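## Task

Move the black-handled espresso tamper onto the top of the wooden shelf beside arm1, the bearing race driver onto the top of the desk beside arm2, and the wooden pillar block onto the top of the desk beside arm3. Each must keep the upright orientation it has now, with its entire base resting on that top. All other objects must finish resting directly on the furniture top they occupy now. The attempt fails if any object that came from a top lies unheld on the floor or on a lower board. A placement that stays only because a robot holds it does not count. Finish by opening the grippers and moving the arms away.

## Robot and tools

Setup. Three identical i2rt Big YAM arms, named arm1, arm2 and arm3, work in a physics simulation. Each has six revolute joints, a two-finger gripper and a wrist camera (arm1_cam_wrist, arm2_cam_wrist, arm3_cam_wrist). Two fixed room cameras, room_a and room_b, also watch the scene. With joints 1 and 6 at 0 and the hand level and pointing forward, the wrist camera rides on top of the hand looking toward the fingertips. The hand can reach roughly 1.0 m from the joint 1 axis. Small random nudges may occasionally move loose objects.

Frames. Positions reported for the hand are in one shared scene frame whose origin lies on the floor, with +z up. hand means the midpoint between the fingertips (URDF link pinch); its z axis runs along the fingers and the fingers open along its y axis. Each arm's foot pose is real but never printed. The commands themselves are not poses: they are joint angles.

execute_actions(actions, cameras). actions is a list holding exactly one action, or empty to just get the state and pictures. The action is an object keyed by robot name ("arm1", "arm2", "arm3"); each present arm gets its own object containing "joints", which maps joint names to absolute targets (not offsets). Names and ranges: joint1_rad -2.879 to 2.879 (base yaw; positive is counter-clockwise seen from above; 0 points the way the foot faces); joint2_rad 0 to 3.141 (shoulder; 0 has the upper arm pointing back roughly level, larger values lift it up and then forward); joint3_rad 0 to 3.019 (elbow; 0 is folded, larger opens); joint4_rad -1.692 to 1.57 (hand pitch; positive tips the fingers up); joint5_rad -1.57 to 1.57 (sideways hand swing; positive toward the arm's right); joint6_rad -2.094 to 2.094 (hand roll; positive clockwise viewed from behind the hand); gripper_m 0 to 0.093 metres, the fingertip gap. Tolerances for reaching a target are ±0.045, 0.14, 0.09, 0.055, 0.03, 0.035 rad and ±0.003 m. Every motion in an action begins at once and may end at different moments; joints move at different speeds, so the hand can sweep a wide path. Joints or arms you omit may keep driving toward earlier targets. An unknown key or out-of-range number rejects the whole call. cameras lists which images to return (null, omitted or ["all"] gives all, [] gives none); the pictures line gives their order. Example: {"arm1": {"joints": {"gripper_m": 0.05}}, "arm2": {"joints": {"joint1_rad": 0.3}}}.

wait(seconds), 0 to 10: commands nothing, lets the scene run, then returns state and images. zoom_image(camera, region): region is [x0, y0, x1, y1] in pixels of that camera's latest full image, origin top-left, at most 504 by 504. Wrist images are 616x616 fisheye; room images are 672x504. read_manual(section) only returns licence text. finished_scene(scene) closes the given scene number for good and reports success; end only once the goal holds with grippers open and arms clear.

Reading results. joint_status tells how each commanded motion ended. off_target: it stopped short and may still be pushing. contact_stop or time_out: the joint holds where it stopped, though a timed-out joint may keep a target up to 0.375, 0.375, 0.113, 0.225, 0.075, 0.3 rad (joints 1 to 6) away and keep pushing; on_its_own lists such behaviour, and held at there is the target, not the position. To relieve a push, resend the reported position. joint command not followed (often with a cause line) means a self/inter-arm collision check blocked that arm's joint targets; gripper targets still run, and the blocked targets may be retried on later actions until valid ones arrive. A tiny target change may produce no motion. A joint holding weight may sag. If a result reports a stop, later motion calls in the same reply are skipped.

Hazards. The arms do not halt on contact and can press hard. A hard press between two robots ends the run as failed, and a hard collision may too; no state line reports arm-to-arm contact, and the collision check ignores fingers, gripper housings and wrist cameras and can react late. Objects touching robots are fine. Arms do not wait for each other. Sustained loads and pushing heat motors: a MOTOR HOT line appears from 85 °C, and at 100 °C the arm goes limp and drops (OVER-TEMPERATURE FAULT, with limit_stop_at_motor_heat in joint_status; resend targets afterward). Heat partly carries into the next scene. Avoid drops, slips, slamming, hard pushes and knocking anything off a top. The robot keeps its last command while you think, and faster robot motion is better.

Each tool is called after "Emit:" as name(argument=value, ...) on one line, values as JSON.

## Session

Emit:
execute_actions(actions=[])

Scene clock: 0.00 s.
Motor temperatures (°C, as the motors report them): arm1=[32 33 30 34 33 31] | arm2=[33 34 31 31 34 32] | arm3=[34 33 35 32 35 33]
arm1.joint_positions: joint1_rad=-0.276 joint2_rad=+0.458 joint3_rad=+1.563 joint4_rad=-1.204 joint5_rad=-0.268 joint6_rad=-0.113 gripper_m=+0.094
arm1.joint_status: not commanded
arm1.hand: x=-0.3742 y=-1.3506 z=+1.6425 quat_wxyz=(-0.671, +0.065, -0.738, +0.008) (m; scene frame)
arm2.joint_positions: joint1_rad=+0.486 joint2_rad=+0.567 joint3_rad=+1.370 joint4_rad=-1.599 joint5_rad=-0.284 joint6_rad=+0.552 gripper_m=+0.095
arm2.joint_status: not commanded
arm2.hand: x=+0.4591 y=+1.4371 z=+1.3189 quat_wxyz=(-0.345, -0.310, -0.866, -0.186) (m; scene frame)
arm3.joint_positions: joint1_rad=-0.444 joint2_rad=+0.519 joint3_rad=+1.560 joint4_rad=-1.491 joint5_rad=-0.022 joint6_rad=+0.206 gripper_m=+0.094
arm3.joint_status: not commanded
arm3.hand: x=+0.2414 y=+0.0845 z=+1.4846 quat_wxyz=(-0.351, +0.502, -0.682, -0.400) (m; scene frame)
pictures: arm1_cam_wrist, arm2_cam_wrist, arm3_cam_wrist, room_a, room_b
Images, in order (width x height): arm1_cam_wrist 616x616, arm2_cam_wrist 616x616, arm3_cam_wrist 616x616, room_a 672x504, room_b 672x504.

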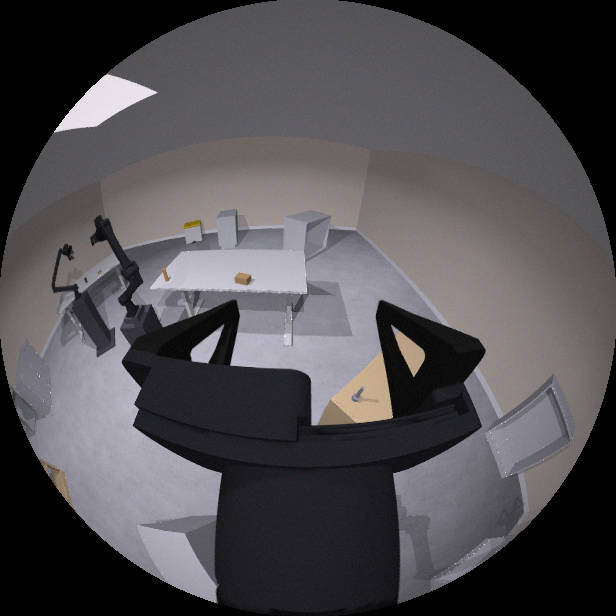

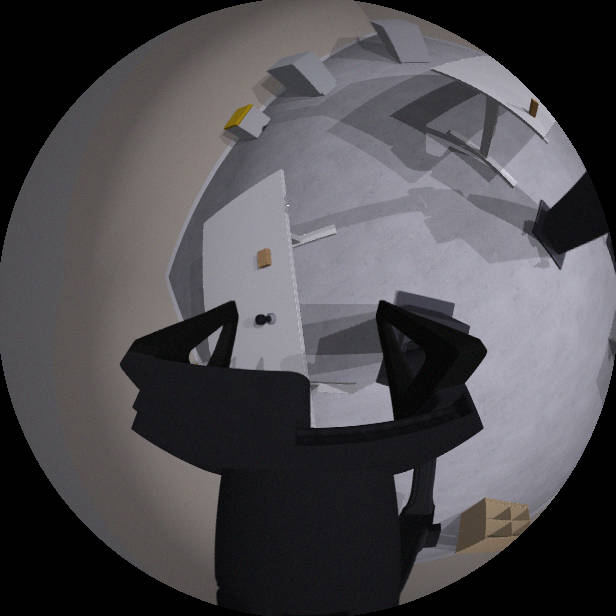

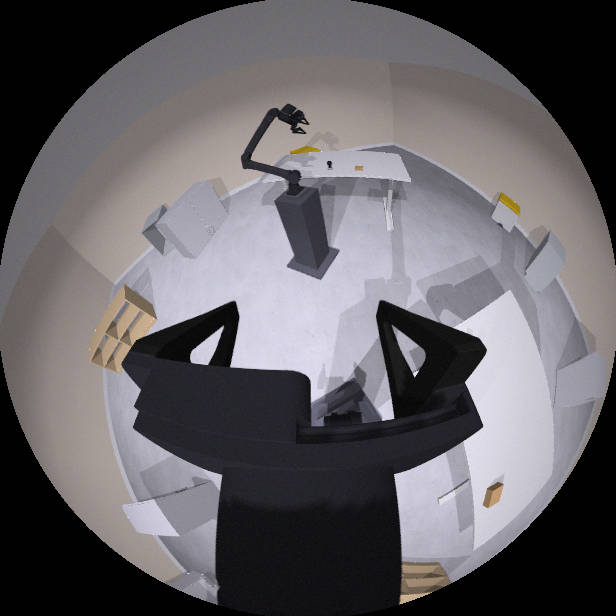

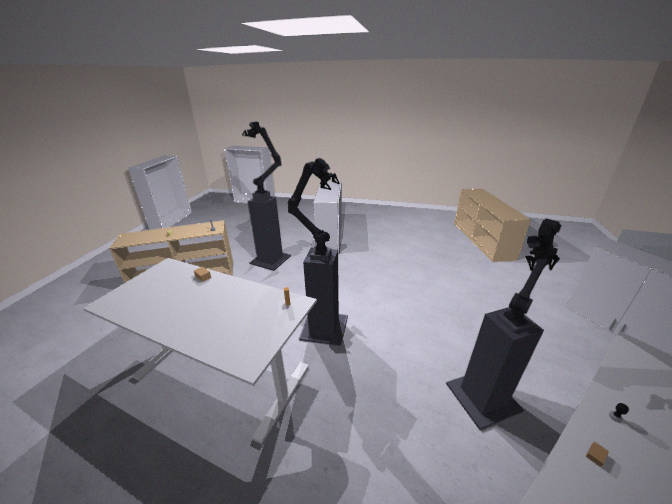

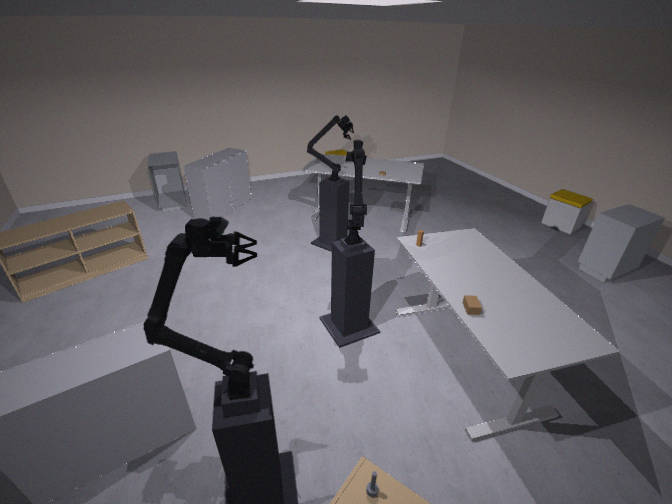

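Emit:
execute_actions(actions=[{"arm1":{"joints":{"joint1_rad":-0.55,"joint2_rad":2.0,"joint3_rad":1.6,"joint4_rad":-0.8,"joint5_rad":0,"joint6_rad":0}},"arm2":{"joints":{"joint1_rad":1.5,"joint2_rad":1.8,"joint3_rad":1.5,"joint4_rad":-0.9,"joint5_rad":0,"joint6_rad":0}},"arm3":{"joints":{"joint1_rad":-1.2,"joint5_rad":0,"joint6_rad":0}}}])

Scene clock: 2.83 s.
Motor temperatures (°C, as the motors report them): arm1=[32 33 31 34 33 31] | arm2=[33 34 31 31 34 32] | arm3=[34 33 35 32 35 33]
arm1.joint_positions: joint1_rad=-0.540 joint2_rad=+2.017 joint3_rad=+1.581 joint4_rad=-0.807 joint5_rad=-0.004 joint6_rad=-0.009 gripper_m=+0.094
arm1.joint_status: all done
arm1.hand: x=+0.0986 y=-1.6749 z=+1.0174 quat_wxyz=(-0.159, -0.217, -0.962, +0.042) (m; scene frame)
arm2.joint_positions: joint1_rad=+1.502 joint2_rad=+1.797 joint3_rad=+1.486 joint4_rad=-0.913 joint5_rad=+0.000 joint6_rad=+0.014 gripper_m=+0.095
arm2.joint_status: all done
arm2.hand: x=+0.7244 y=+1.8645 z=+0.9589 quat_wxyz=(-0.156, +0.362, -0.917, -0.069) (m; scene frame)
arm3.joint_positions: joint1_rad=-1.191 joint2_rad=+0.519 joint3_rad=+1.560 joint4_rad=-1.491 joint5_rad=-0.003 joint6_rad=+0.010 gripper_m=+0.094
arm3.joint_status: all done
arm3.hand: x=+0.3356 y=+0.0364 z=+1.4845 quat_wxyz=(-0.497, +0.293, -0.795, -0.190) (m; scene frame)
pictures: arm1_cam_wrist, arm2_cam_wrist, arm3_cam_wrist, room_a, room_b
Images, in order (width x height): arm1_cam_wrist 616x616, arm2_cam_wrist 616x616, arm3_cam_wrist 616x616, room_a 672x504, room_b 672x504.

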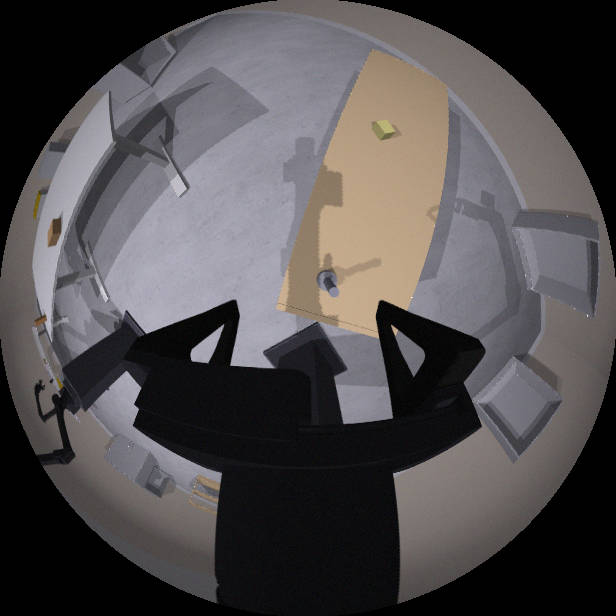

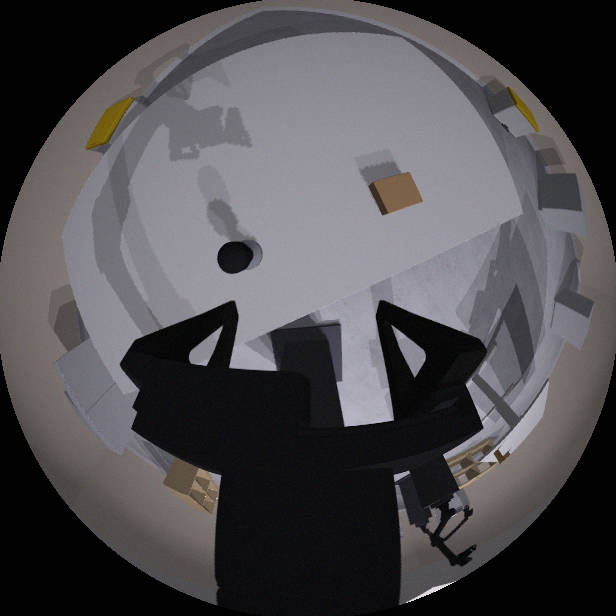

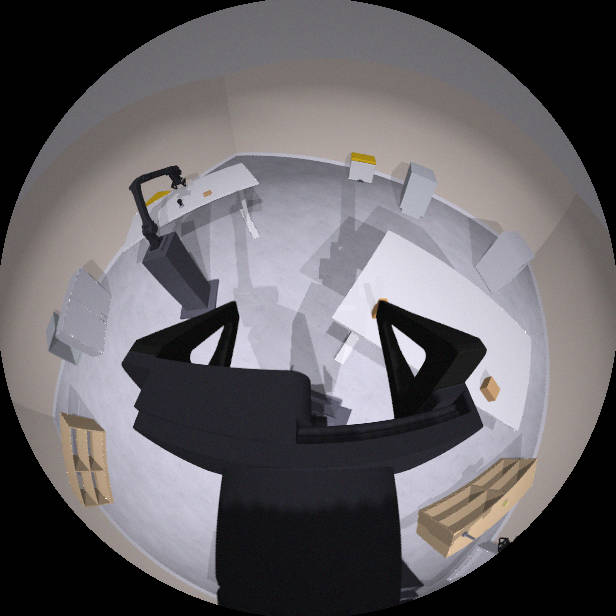

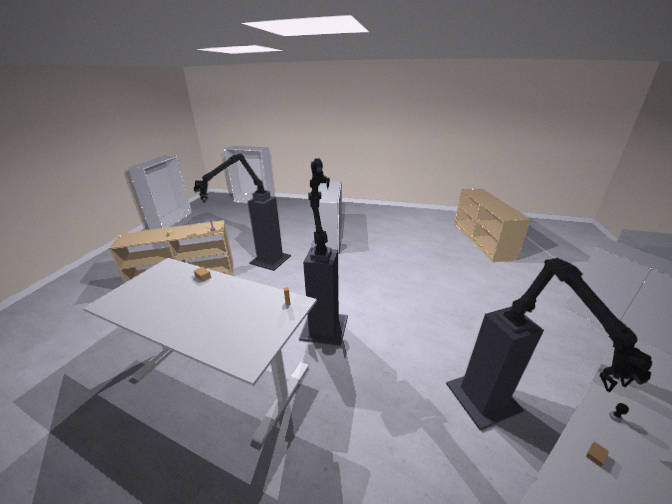

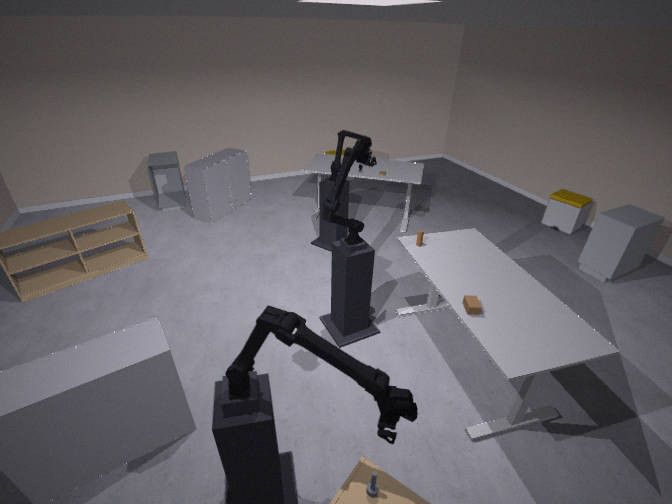

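Emit:
execute_actions(actions=[{"arm2":{"joints":{"joint1_rad":1.668,"joint2_rad":2.057,"joint3_rad":1.675,"joint4_rad":-0.951}},"arm3":{"joints":{"joint1_rad":-0.37,"joint2_rad":1.2,"joint3_rad":1.2,"joint4_rad":0}}}], cameras=["arm2_cam_wrist","room_a"])

Emit:
zoom_image(camera="room_a", region=[540,320,672,450])

Scene clock: 5.20 s.
Motor temperatures (°C, as the motors report them): arm1=[32 34 32 34 33 31] | arm2=[33 34 32 31 34 32] | arm3=[34 33 36 32 35 33]
arm1.joint_positions: joint1_rad=-0.540 joint2_rad=+2.017 joint3_rad=+1.581 joint4_rad=-0.807 joint5_rad=-0.004 joint6_rad=-0.009 gripper_m=+0.094
arm1.joint_status: not commanded
arm1.hand: x=+0.0986 y=-1.6749 z=+1.0174 quat_wxyz=(-0.159, -0.217, -0.962, +0.042) (m; scene frame)
arm2.joint_positions: joint1_rad=+1.667 joint2_rad=+2.057 joint3_rad=+1.638 joint4_rad=-0.943 joint5_rad=+0.000 joint6_rad=+0.012 gripper_m=+0.095
arm2.joint_status: all done
arm2.hand: x=+0.6696 y=+1.9631 z=+0.8609 quat_wxyz=(-0.089, +0.441, -0.892, -0.051) (m; scene frame)
arm3.joint_positions: joint1_rad=-0.365 joint2_rad=+1.209 joint3_rad=+1.182 joint4_rad=-0.016 joint5_rad=+0.001 joint6_rad=+0.008 gripper_m=+0.094
arm3.joint_status: all done
arm3.hand: x=+0.2480 y=+0.5224 z=+1.3727 quat_wxyz=(-0.495, +0.500, -0.521, -0.483) (m; scene frame)
pictures: arm2_cam_wrist, room_a
Images, in order (width x height): arm2_cam_wrist 616x616, room_a 672x504.

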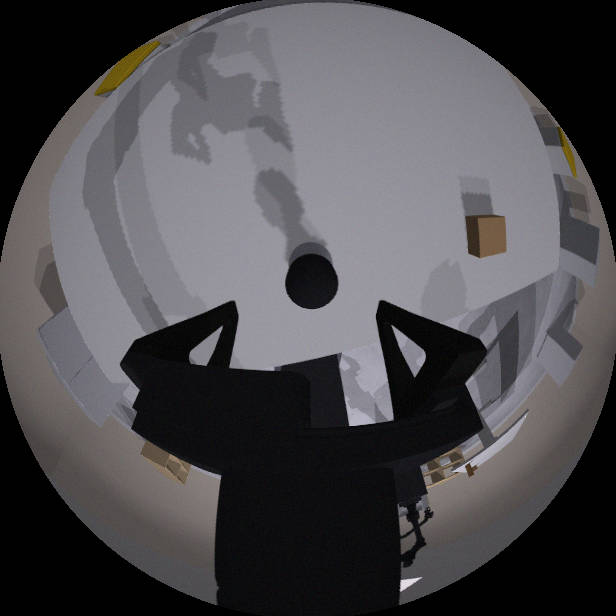

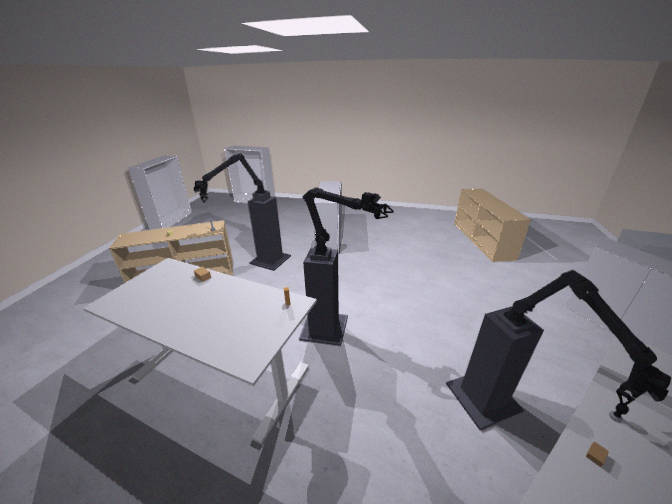

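Region (540, 320, 672, 450) of room_a's 672x504 image, scaled by 3.818, with more detail than that image has; it fills the top 496 rows of this view, and the rest is white.

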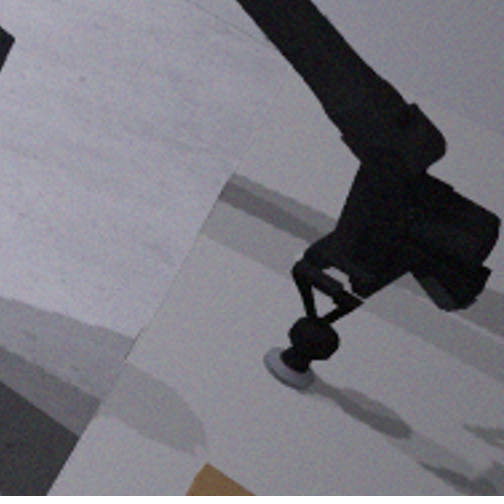

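Emit:
execute_actions(actions=[{"arm2":{"joints":{"joint1_rad":1.66,"joint2_rad":2.115,"joint3_rad":1.575,"joint4_rad":-0.81}}}], cameras=["arm2_cam_wrist","room_a"])

Emit:
zoom_image(camera="room_a", region=[540,320,672,450])

Scene clock: 6.40 s.
Motor temperatures (°C, as the motors report them): arm1=[32 34 32 34 33 31] | arm2=[33 35 32 31 34 32] | arm3=[34 33 37 32 35 33]
arm1.joint_positions: joint1_rad=-0.540 joint2_rad=+2.017 joint3_rad=+1.581 joint4_rad=-0.807 joint5_rad=-0.004 joint6_rad=-0.009 gripper_m=+0.094
arm1.joint_status: not commanded
arm1.hand: x=+0.0986 y=-1.6749 z=+1.0174 quat_wxyz=(-0.159, -0.217, -0.962, +0.042) (m; scene frame)
arm2.joint_positions: joint1_rad=+1.667 joint2_rad=+2.107 joint3_rad=+1.584 joint4_rad=-0.822 joint5_rad=+0.000 joint6_rad=+0.012 gripper_m=+0.095
arm2.joint_status: all done
arm2.hand: x=+0.6697 y=+1.9641 z=+0.8141 quat_wxyz=(-0.096, +0.440, -0.891, -0.055) (m; scene frame)
arm3.joint_positions: joint1_rad=-0.365 joint2_rad=+1.209 joint3_rad=+1.182 joint4_rad=-0.016 joint5_rad=+0.001 joint6_rad=+0.008 gripper_m=+0.094
arm3.joint_status: not commanded
arm3.hand: x=+0.2480 y=+0.5224 z=+1.3727 quat_wxyz=(-0.495, +0.500, -0.521, -0.483) (m; scene frame)
pictures: arm2_cam_wrist, room_a
Images, in order (width x height): arm2_cam_wrist 616x616, room_a 672x504.

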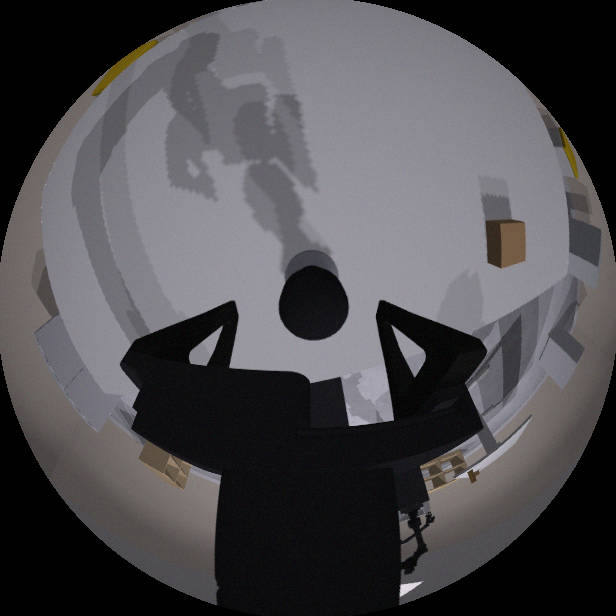

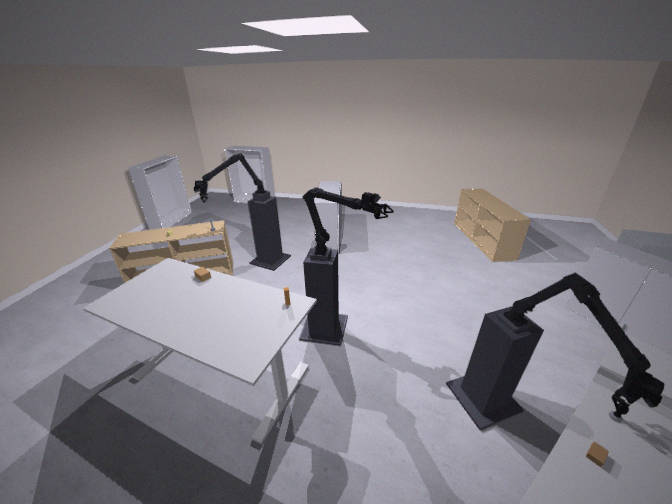

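Region (540, 320, 672, 450) of room_a's 672x504 image, scaled by 3.818, with more detail than that image has; it fills the top 496 rows of this view, and the rest is white.

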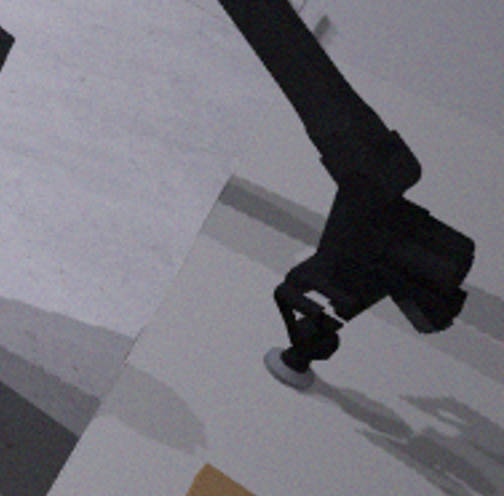

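Emit:
execute_actions(actions=[{"arm2":{"joints":{"joint2_rad":2.145,"joint4_rad":-0.80}}}], cameras=[])

Emit:
execute_actions(actions=[{"arm2":{"joints":{"gripper_m":0.03}}}], cameras=["arm2_cam_wrist"])

Scene clock: 7.30 s.
Motor temperatures (°C, as the motors report them): arm1=[32 34 32 34 33 31] | arm2=[33 35 32 31 34 32] | arm3=[34 33 37 32 35 33]
arm1.joint_positions: joint1_rad=-0.540 joint2_rad=+2.017 joint3_rad=+1.581 joint4_rad=-0.807 joint5_rad=-0.004 joint6_rad=-0.009 gripper_m=+0.094
arm1.joint_status: not commanded
arm1.hand: x=+0.0986 y=-1.6749 z=+1.0174 quat_wxyz=(-0.159, -0.217, -0.962, +0.042) (m; scene frame)
arm2.joint_positions: joint1_rad=+1.667 joint2_rad=+2.125 joint3_rad=+1.584 joint4_rad=-0.812 joint5_rad=+0.000 joint6_rad=+0.012 gripper_m=+0.095
arm2.joint_status: all done
arm2.hand: x=+0.6695 y=+1.9640 z=+0.8034 quat_wxyz=(-0.093, +0.441, -0.891, -0.053) (m; scene frame)
arm3.joint_positions: joint1_rad=-0.365 joint2_rad=+1.209 joint3_rad=+1.182 joint4_rad=-0.016 joint5_rad=+0.001 joint6_rad=+0.008 gripper_m=+0.094
arm3.joint_status: not commanded
arm3.hand: x=+0.2480 y=+0.5224 z=+1.3727 quat_wxyz=(-0.495, +0.500, -0.521, -0.483) (m; scene frame)
pictures: none
No camera images: the call's "cameras" was empty. Leave "cameras" out to get every camera's image.

Scene clock: 7.93 s.
Motor temperatures (°C, as the motors report them): arm1=[32 34 32 34 33 31] | arm2=[33 35 32 31 34 32] | arm3=[34 33 38 33 35 33]
arm1.joint_positions: joint1_rad=-0.540 joint2_rad=+2.017 joint3_rad=+1.581 joint4_rad=-0.807 joint5_rad=-0.004 joint6_rad=-0.009 gripper_m=+0.094
arm1.joint_status: not commanded
arm1.hand: x=+0.0986 y=-1.6749 z=+1.0174 quat_wxyz=(-0.159, -0.217, -0.962, +0.042) (m; scene frame)
arm2.joint_positions: joint1_rad=+1.665 joint2_rad=+2.125 joint3_rad=+1.584 joint4_rad=-0.812 joint5_rad=+0.000 joint6_rad=+0.012 gripper_m=+0.045
arm2.joint_status: gripper_m off_target (ended at +0.045, target +0.030)
arm2.hand: x=+0.6703 y=+1.9635 z=+0.8034 quat_wxyz=(-0.093, +0.440, -0.891, -0.053) (m; scene frame)
arm3.joint_positions: joint1_rad=-0.365 joint2_rad=+1.209 joint3_rad=+1.182 joint4_rad=-0.016 joint5_rad=+0.001 joint6_rad=+0.008 gripper_m=+0.094
arm3.joint_status: not commanded
arm3.hand: x=+0.2480 y=+0.5224 z=+1.3727 quat_wxyz=(-0.495, +0.500, -0.521, -0.483) (m; scene frame)
pictures: arm2_cam_wrist
Images, in order (width x height): arm2_cam_wrist 616x616.

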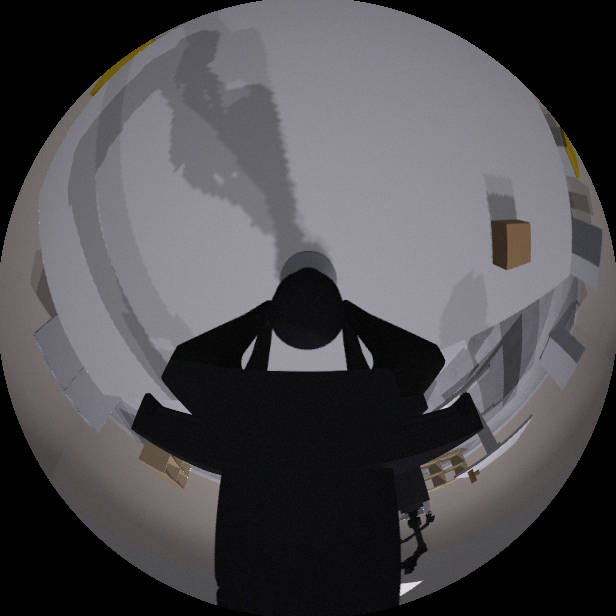

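Emit:
execute_actions(actions=[{"arm2":{"joints":{"joint2_rad":1.9,"joint3_rad":1.66,"joint4_rad":-1.1}}}], cameras=[])

Emit:
execute_actions(actions=[{"arm2":{"joints":{"joint1_rad":-0.875}},"arm3":{"joints":{"joint2_rad":2.0,"joint3_rad":1.25,"joint4_rad":0.95}}}])

Scene clock: 9.57 s.
Motor temperatures (°C, as the motors report them): arm1=[32 35 33 34 33 31] | arm2=[33 35 33 31 34 32] | arm3=[34 33 38 33 35 33]
arm1.joint_positions: joint1_rad=-0.540 joint2_rad=+2.017 joint3_rad=+1.581 joint4_rad=-0.807 joint5_rad=-0.004 joint6_rad=-0.009 gripper_m=+0.094
arm1.joint_status: not commanded
arm1.hand: x=+0.0986 y=-1.6749 z=+1.0174 quat_wxyz=(-0.159, -0.217, -0.962, +0.042) (m; scene frame)
arm2.joint_positions: joint1_rad=+1.665 joint2_rad=+1.910 joint3_rad=+1.620 joint4_rad=-1.094 joint5_rad=+0.000 joint6_rad=+0.012 gripper_m=+0.045
arm2.joint_status: all done
arm2.hand: x=+0.6504 y=+1.9344 z=+0.9378 quat_wxyz=(-0.079, +0.441, -0.893, -0.047) (m; scene frame)
arm3.joint_positions: joint1_rad=-0.365 joint2_rad=+1.209 joint3_rad=+1.182 joint4_rad=-0.016 joint5_rad=+0.001 joint6_rad=+0.008 gripper_m=+0.094
arm3.joint_status: not commanded
arm3.hand: x=+0.2480 y=+0.5224 z=+1.3727 quat_wxyz=(-0.495, +0.500, -0.521, -0.483) (m; scene frame)
pictures: none
No camera images: the call's "cameras" was empty. Leave "cameras" out to get every camera's image.

Scene clock: 12.13 s.
Motor temperatures (°C, as the motors report them): arm1=[32 35 33 34 33 31] | arm2=[34 35 33 31 34 32] | arm3=[34 34 39 33 35 33]
arm1.joint_positions: joint1_rad=-0.540 joint2_rad=+2.017 joint3_rad=+1.581 joint4_rad=-0.807 joint5_rad=-0.004 joint6_rad=-0.009 gripper_m=+0.094
arm1.joint_status: not commanded
arm1.hand: x=+0.0986 y=-1.6749 z=+1.0174 quat_wxyz=(-0.159, -0.217, -0.962, +0.042) (m; scene frame)
arm2.joint_positions: joint1_rad=-0.876 joint2_rad=+1.913 joint3_rad=+1.620 joint4_rad=-1.094 joint5_rad=+0.002 joint6_rad=+0.012 gripper_m=+0.045
arm2.joint_status: all done
arm2.hand: x=+0.2514 y=+0.8114 z=+0.9360 quat_wxyz=(-0.059, -0.722, -0.686, +0.069) (m; scene frame)
arm3.joint_positions: joint1_rad=-0.365 joint2_rad=+2.000 joint3_rad=+1.223 joint4_rad=+0.934 joint5_rad=+0.001 joint6_rad=+0.008 gripper_m=+0.094
arm3.joint_status: all done
arm3.hand: x=+0.2536 y=+0.7000 z=+1.1013 quat_wxyz=(-0.544, +0.450, -0.469, -0.531) (m; scene frame)
pictures: arm1_cam_wrist, arm2_cam_wrist, arm3_cam_wrist, room_a, room_b
Images, in order (width x height): arm1_cam_wrist 616x616, arm2_cam_wrist 616x616, arm3_cam_wrist 616x616, room_a 672x504, room_b 672x504.

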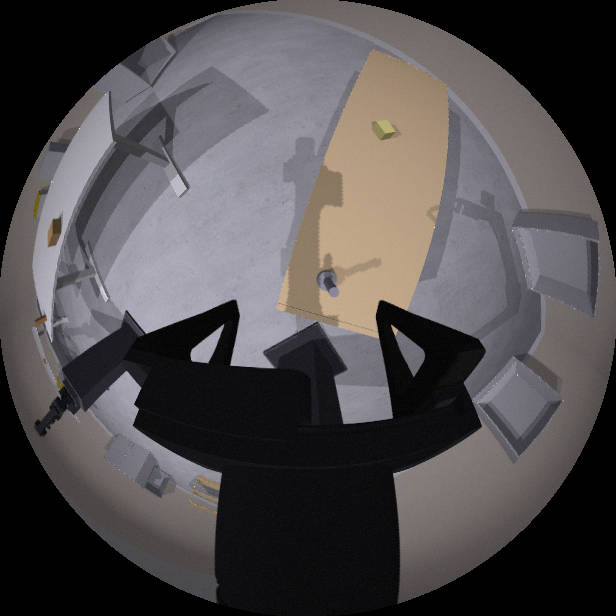

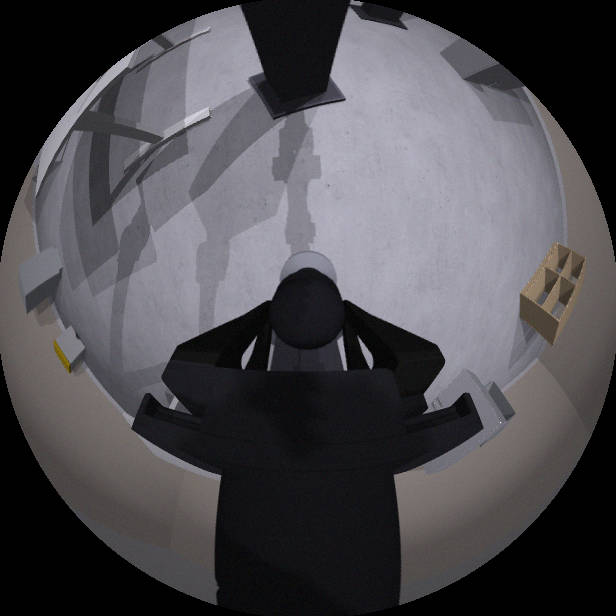

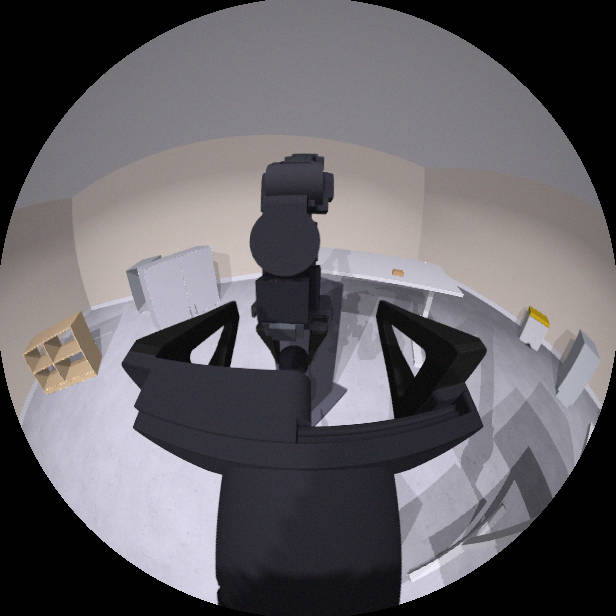

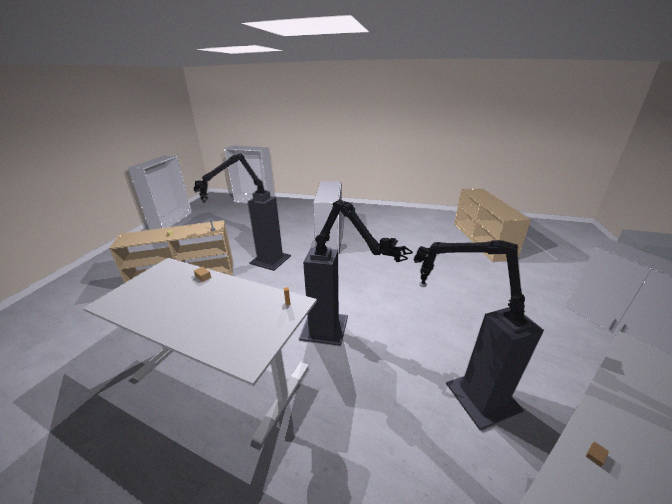

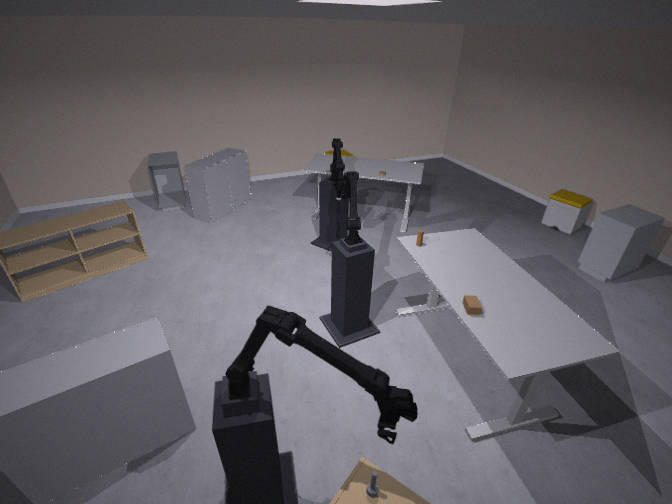

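Emit:
execute_actions(actions=[{"arm3":{"joints":{"joint3_rad":1.0,"joint4_rad":1.2}},"arm2":{"joints":{"joint4_rad":-1.05}}}], cameras=[])

Emit:
execute_actions(actions=[{"arm3":{"joints":{"joint2_rad":2.45,"joint4_rad":1.42}}}], cameras=[])

Emit:
execute_actions(actions=[{"arm3":{"joints":{"joint2_rad":2.49,"joint3_rad":1.3,"joint1_rad":-0.345}}}], cameras=["arm3_cam_wrist","arm2_cam_wrist","room_a"])

Emit:
zoom_image(camera="room_a", region=[350,220,470,320])

Scene clock: 13.47 s.
Motor temperatures (°C, as the motors report them): arm1=[32 35 33 34 33 31] | arm2=[33 36 34 31 34 32] | arm3=[34 34 39 33 35 33]
arm1.joint_positions: joint1_rad=-0.540 joint2_rad=+2.017 joint3_rad=+1.581 joint4_rad=-0.807 joint5_rad=-0.004 joint6_rad=-0.009 gripper_m=+0.094
arm1.joint_status: not commanded
arm1.hand: x=+0.0986 y=-1.6749 z=+1.0174 quat_wxyz=(-0.159, -0.217, -0.962, +0.042) (m; scene frame)
arm2.joint_positions: joint1_rad=-0.876 joint2_rad=+1.913 joint3_rad=+1.620 joint4_rad=-1.066 joint5_rad=+0.002 joint6_rad=+0.012 gripper_m=+0.045
arm2.joint_status: all done
arm2.hand: x=+0.2511 y=+0.8048 z=+0.9373 quat_wxyz=(-0.068, -0.721, -0.685, +0.079) (m; scene frame)
arm3.joint_positions: joint1_rad=-0.365 joint2_rad=+1.997 joint3_rad=+1.004 joint4_rad=+1.184 joint5_rad=+0.001 joint6_rad=+0.008 gripper_m=+0.094
arm3.joint_status: all done
arm3.hand: x=+0.2515 y=+0.6339 z=+1.0581 quat_wxyz=(-0.552, +0.441, -0.459, -0.539) (m; scene frame)
pictures: none
No camera images: the call's "cameras" was empty. Leave "cameras" out to get every camera's image.

Scene clock: 14.67 s.
Motor temperatures (°C, as the motors report them): arm1=[32 35 34 34 33 31] | arm2=[33 36 34 31 34 32] | arm3=[34 34 39 33 35 33]
arm1.joint_positions: joint1_rad=-0.540 joint2_rad=+2.017 joint3_rad=+1.581 joint4_rad=-0.807 joint5_rad=-0.004 joint6_rad=-0.009 gripper_m=+0.094
arm1.joint_status: not commanded
arm1.hand: x=+0.0986 y=-1.6749 z=+1.0174 quat_wxyz=(-0.159, -0.217, -0.962, +0.042) (m; scene frame)
arm2.joint_positions: joint1_rad=-0.876 joint2_rad=+1.913 joint3_rad=+1.620 joint4_rad=-1.066 joint5_rad=+0.002 joint6_rad=+0.012 gripper_m=+0.045
arm2.joint_status: not commanded
arm2.hand: x=+0.2511 y=+0.8048 z=+0.9373 quat_wxyz=(-0.068, -0.721, -0.685, +0.079) (m; scene frame)
arm3.joint_positions: joint1_rad=-0.365 joint2_rad=+2.457 joint3_rad=+0.996 joint4_rad=+1.404 joint5_rad=+0.001 joint6_rad=+0.008 gripper_m=+0.094
arm3.joint_status: all done
arm3.hand: x=+0.2501 y=+0.5893 z=+0.8082 quat_wxyz=(-0.492, +0.503, -0.524, -0.480) (m; scene frame)
pictures: none
No camera images: the call's "cameras" was empty. Leave "cameras" out to get every camera's image.

Scene clock: 15.80 s.
Motor temperatures (°C, as the motors report them): arm1=[32 35 34 34 33 31] | arm2=[33 36 34 31 34 32] | arm3=[34 34 39 33 35 33]
arm1.joint_positions: joint1_rad=-0.540 joint2_rad=+2.017 joint3_rad=+1.581 joint4_rad=-0.807 joint5_rad=-0.004 joint6_rad=-0.009 gripper_m=+0.094
arm1.joint_status: not commanded
arm1.hand: x=+0.0986 y=-1.6749 z=+1.0174 quat_wxyz=(-0.159, -0.217, -0.962, +0.042) (m; scene frame)
arm2.joint_positions: joint1_rad=-0.876 joint2_rad=+1.913 joint3_rad=+1.620 joint4_rad=-1.066 joint5_rad=+0.002 joint6_rad=+0.012 gripper_m=+0.045
arm2.joint_status: not commanded
arm2.hand: x=+0.2511 y=+0.8048 z=+0.9373 quat_wxyz=(-0.068, -0.721, -0.685, +0.079) (m; scene frame)
arm3.joint_positions: joint1_rad=-0.356 joint2_rad=+2.468 joint3_rad=+1.285 joint4_rad=+1.407 joint5_rad=+0.001 joint6_rad=+0.008 gripper_m=+0.094
arm3.joint_status: all done
arm3.hand: x=+0.2464 y=+0.6882 z=+0.8988 quat_wxyz=(-0.557, +0.434, -0.448, -0.548) (m; scene frame)
pictures: arm2_cam_wrist, arm3_cam_wrist, room_a
Images, in order (width x height): arm2_cam_wrist 616x616, arm3_cam_wrist 616x616, room_a 672x504.

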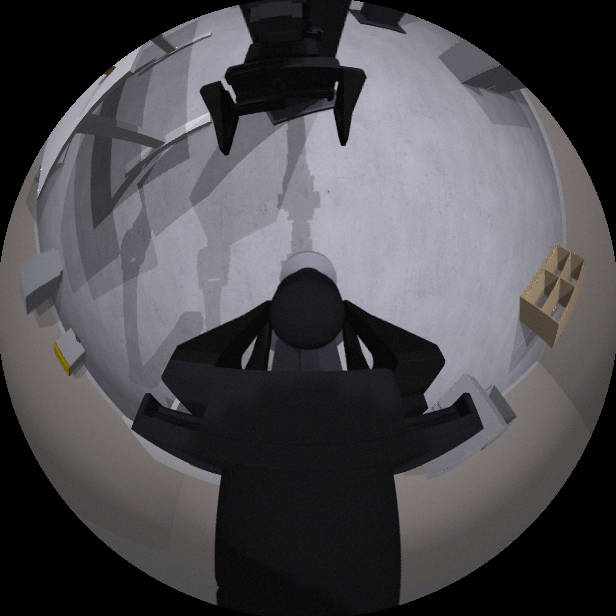

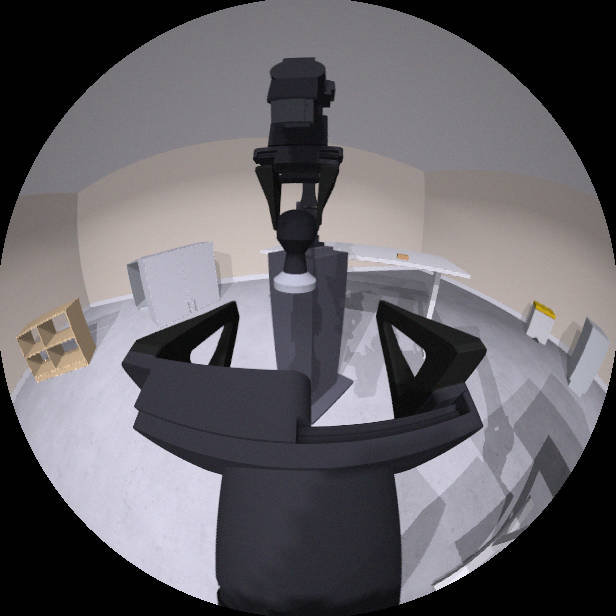

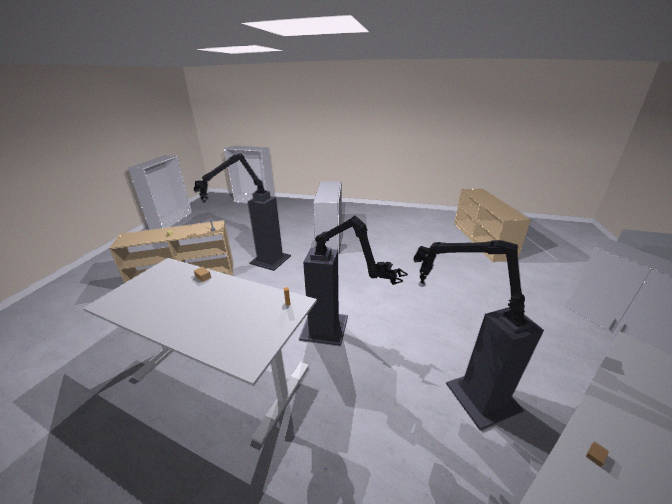

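Region (350, 220, 470, 320) of room_a's 672x504 image, scaled by 4.200, with more detail than that image has.

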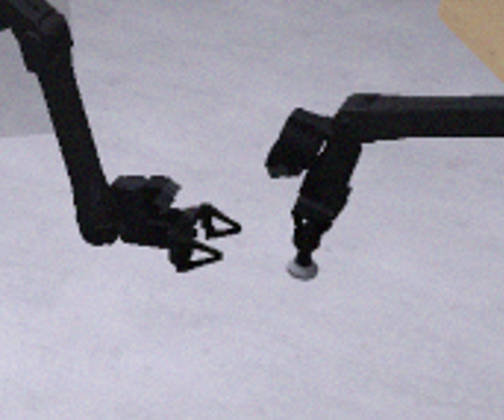

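Emit:
execute_actions(actions=[{"arm3":{"joints":{"joint2_rad":2.61,"joint3_rad":1.59,"joint4_rad":1.21,"joint1_rad":-0.325}}}], cameras=["arm3_cam_wrist","arm2_cam_wrist","room_a"])

Emit:
zoom_image(camera="room_a", region=[350,220,470,320])

Scene clock: 17.07 s.
Motor temperatures (°C, as the motors report them): arm1=[32 36 34 34 33 31] | arm2=[33 36 35 31 34 32] | arm3=[34 35 39 33 35 33]
arm1.joint_positions: joint1_rad=-0.540 joint2_rad=+2.017 joint3_rad=+1.581 joint4_rad=-0.807 joint5_rad=-0.004 joint6_rad=-0.009 gripper_m=+0.094
arm1.joint_status: not commanded
arm1.hand: x=+0.0986 y=-1.6749 z=+1.0174 quat_wxyz=(-0.159, -0.217, -0.962, +0.042) (m; scene frame)
arm2.joint_positions: joint1_rad=-0.876 joint2_rad=+1.913 joint3_rad=+1.620 joint4_rad=-1.066 joint5_rad=+0.002 joint6_rad=+0.012 gripper_m=+0.045
arm2.joint_status: not commanded
arm2.hand: x=+0.2511 y=+0.8048 z=+0.9373 quat_wxyz=(-0.068, -0.721, -0.685, +0.079) (m; scene frame)
arm3.joint_positions: joint1_rad=-0.332 joint2_rad=+2.596 joint3_rad=+1.561 joint4_rad=+1.219 joint5_rad=+0.001 joint6_rad=+0.008 gripper_m=+0.094
arm3.joint_status: all done
arm3.hand: x=+0.2281 y=+0.7617 z=+0.8702 quat_wxyz=(-0.541, +0.450, -0.453, -0.546) (m; scene frame)
pictures: arm2_cam_wrist, arm3_cam_wrist, room_a
Images, in order (width x height): arm2_cam_wrist 616x616, arm3_cam_wrist 616x616, room_a 672x504.

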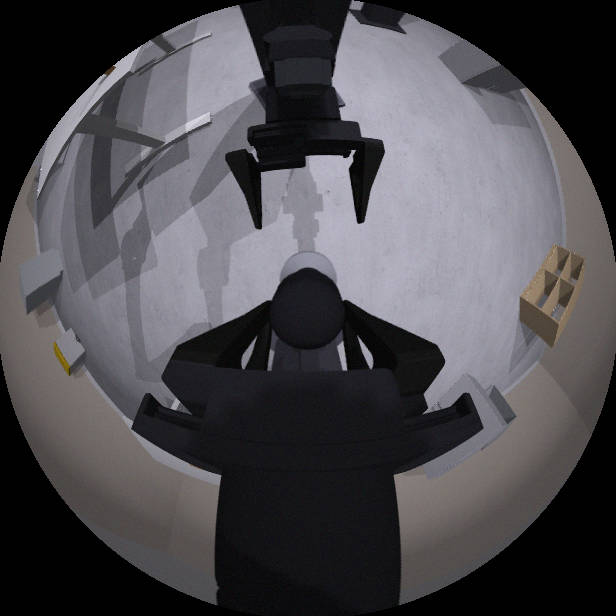

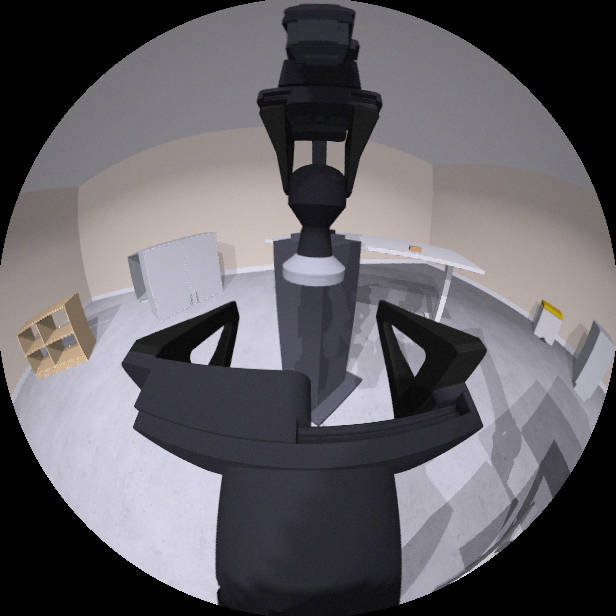

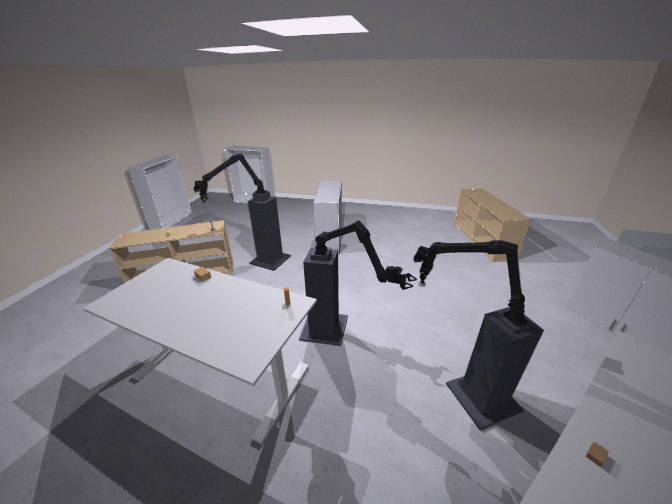

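Region (350, 220, 470, 320) of room_a's 672x504 image, scaled by 4.200, with more detail than that image has.

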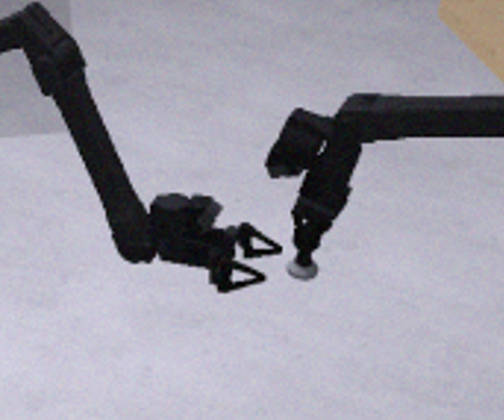

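Emit:
execute_actions(actions=[{"arm3":{"joints":{"joint2_rad":2.61,"joint3_rad":1.74,"joint4_rad":1.075,"joint1_rad":-0.345}}}], cameras=["arm3_cam_wrist","arm2_cam_wrist","room_a"])

Emit:
zoom_image(camera="room_a", region=[380,230,460,300])

Scene clock: 18.20 s.
Motor temperatures (°C, as the motors report them): arm1=[32 36 34 34 33 31] | arm2=[33 36 35 31 34 32] | arm3=[34 35 39 33 35 33]
arm1.joint_positions: joint1_rad=-0.540 joint2_rad=+2.017 joint3_rad=+1.581 joint4_rad=-0.807 joint5_rad=-0.004 joint6_rad=-0.009 gripper_m=+0.094
arm1.joint_status: not commanded
arm1.hand: x=+0.0986 y=-1.6749 z=+1.0174 quat_wxyz=(-0.159, -0.217, -0.962, +0.042) (m; scene frame)
arm2.joint_positions: joint1_rad=-0.876 joint2_rad=+1.913 joint3_rad=+1.620 joint4_rad=-1.066 joint5_rad=+0.002 joint6_rad=+0.012 gripper_m=+0.045
arm2.joint_status: not commanded
arm2.hand: x=+0.2511 y=+0.8048 z=+0.9373 quat_wxyz=(-0.068, -0.721, -0.685, +0.079) (m; scene frame)
arm3.joint_positions: joint1_rad=-0.332 joint2_rad=+2.596 joint3_rad=+1.712 joint4_rad=+1.084 joint5_rad=+0.001 joint6_rad=+0.008 gripper_m=+0.094
arm3.joint_status: all done
arm3.hand: x=+0.2280 y=+0.8082 z=+0.9072 quat_wxyz=(-0.545, +0.446, -0.449, -0.550) (m; scene frame)
pictures: arm2_cam_wrist, arm3_cam_wrist, room_a
Images, in order (width x height): arm2_cam_wrist 616x616, arm3_cam_wrist 616x616, room_a 672x504.

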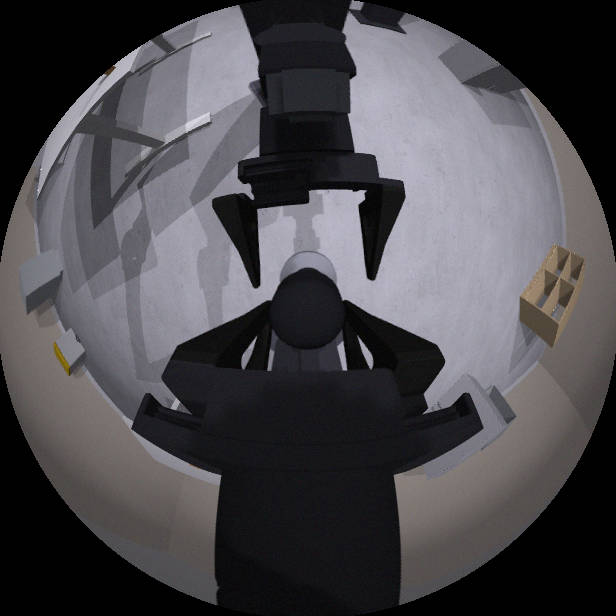

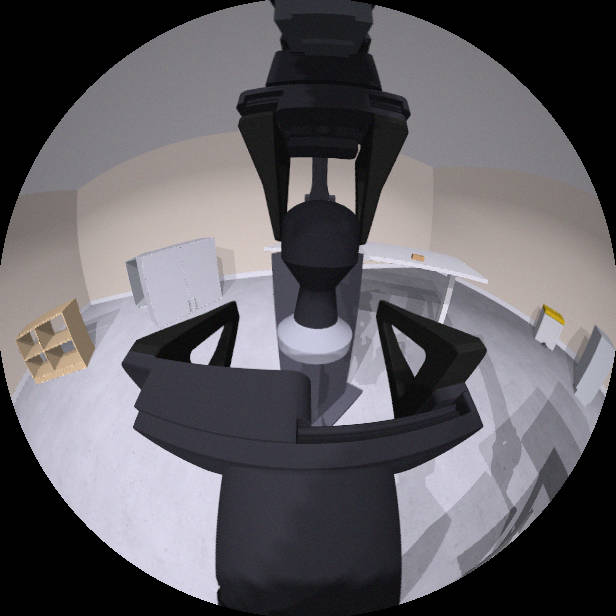

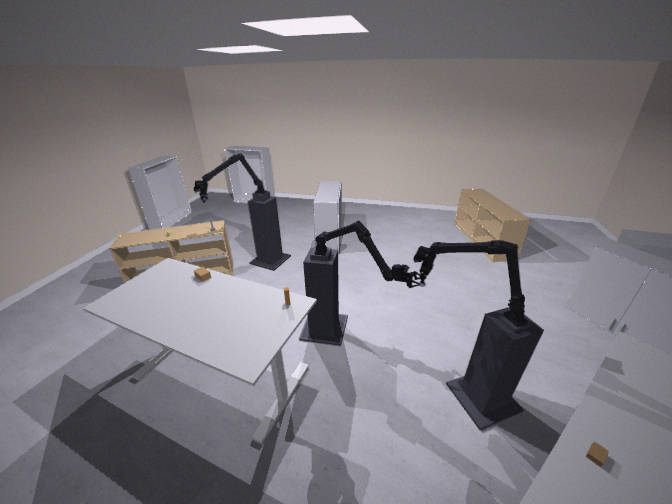

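Region (380, 230, 460, 300) of room_a's 672x504 image, scaled by 6.300, with more detail than that image has; it fills the top 441 rows of this view, and the rest is white.

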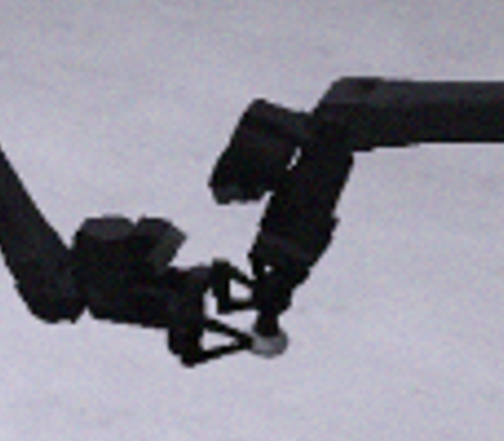

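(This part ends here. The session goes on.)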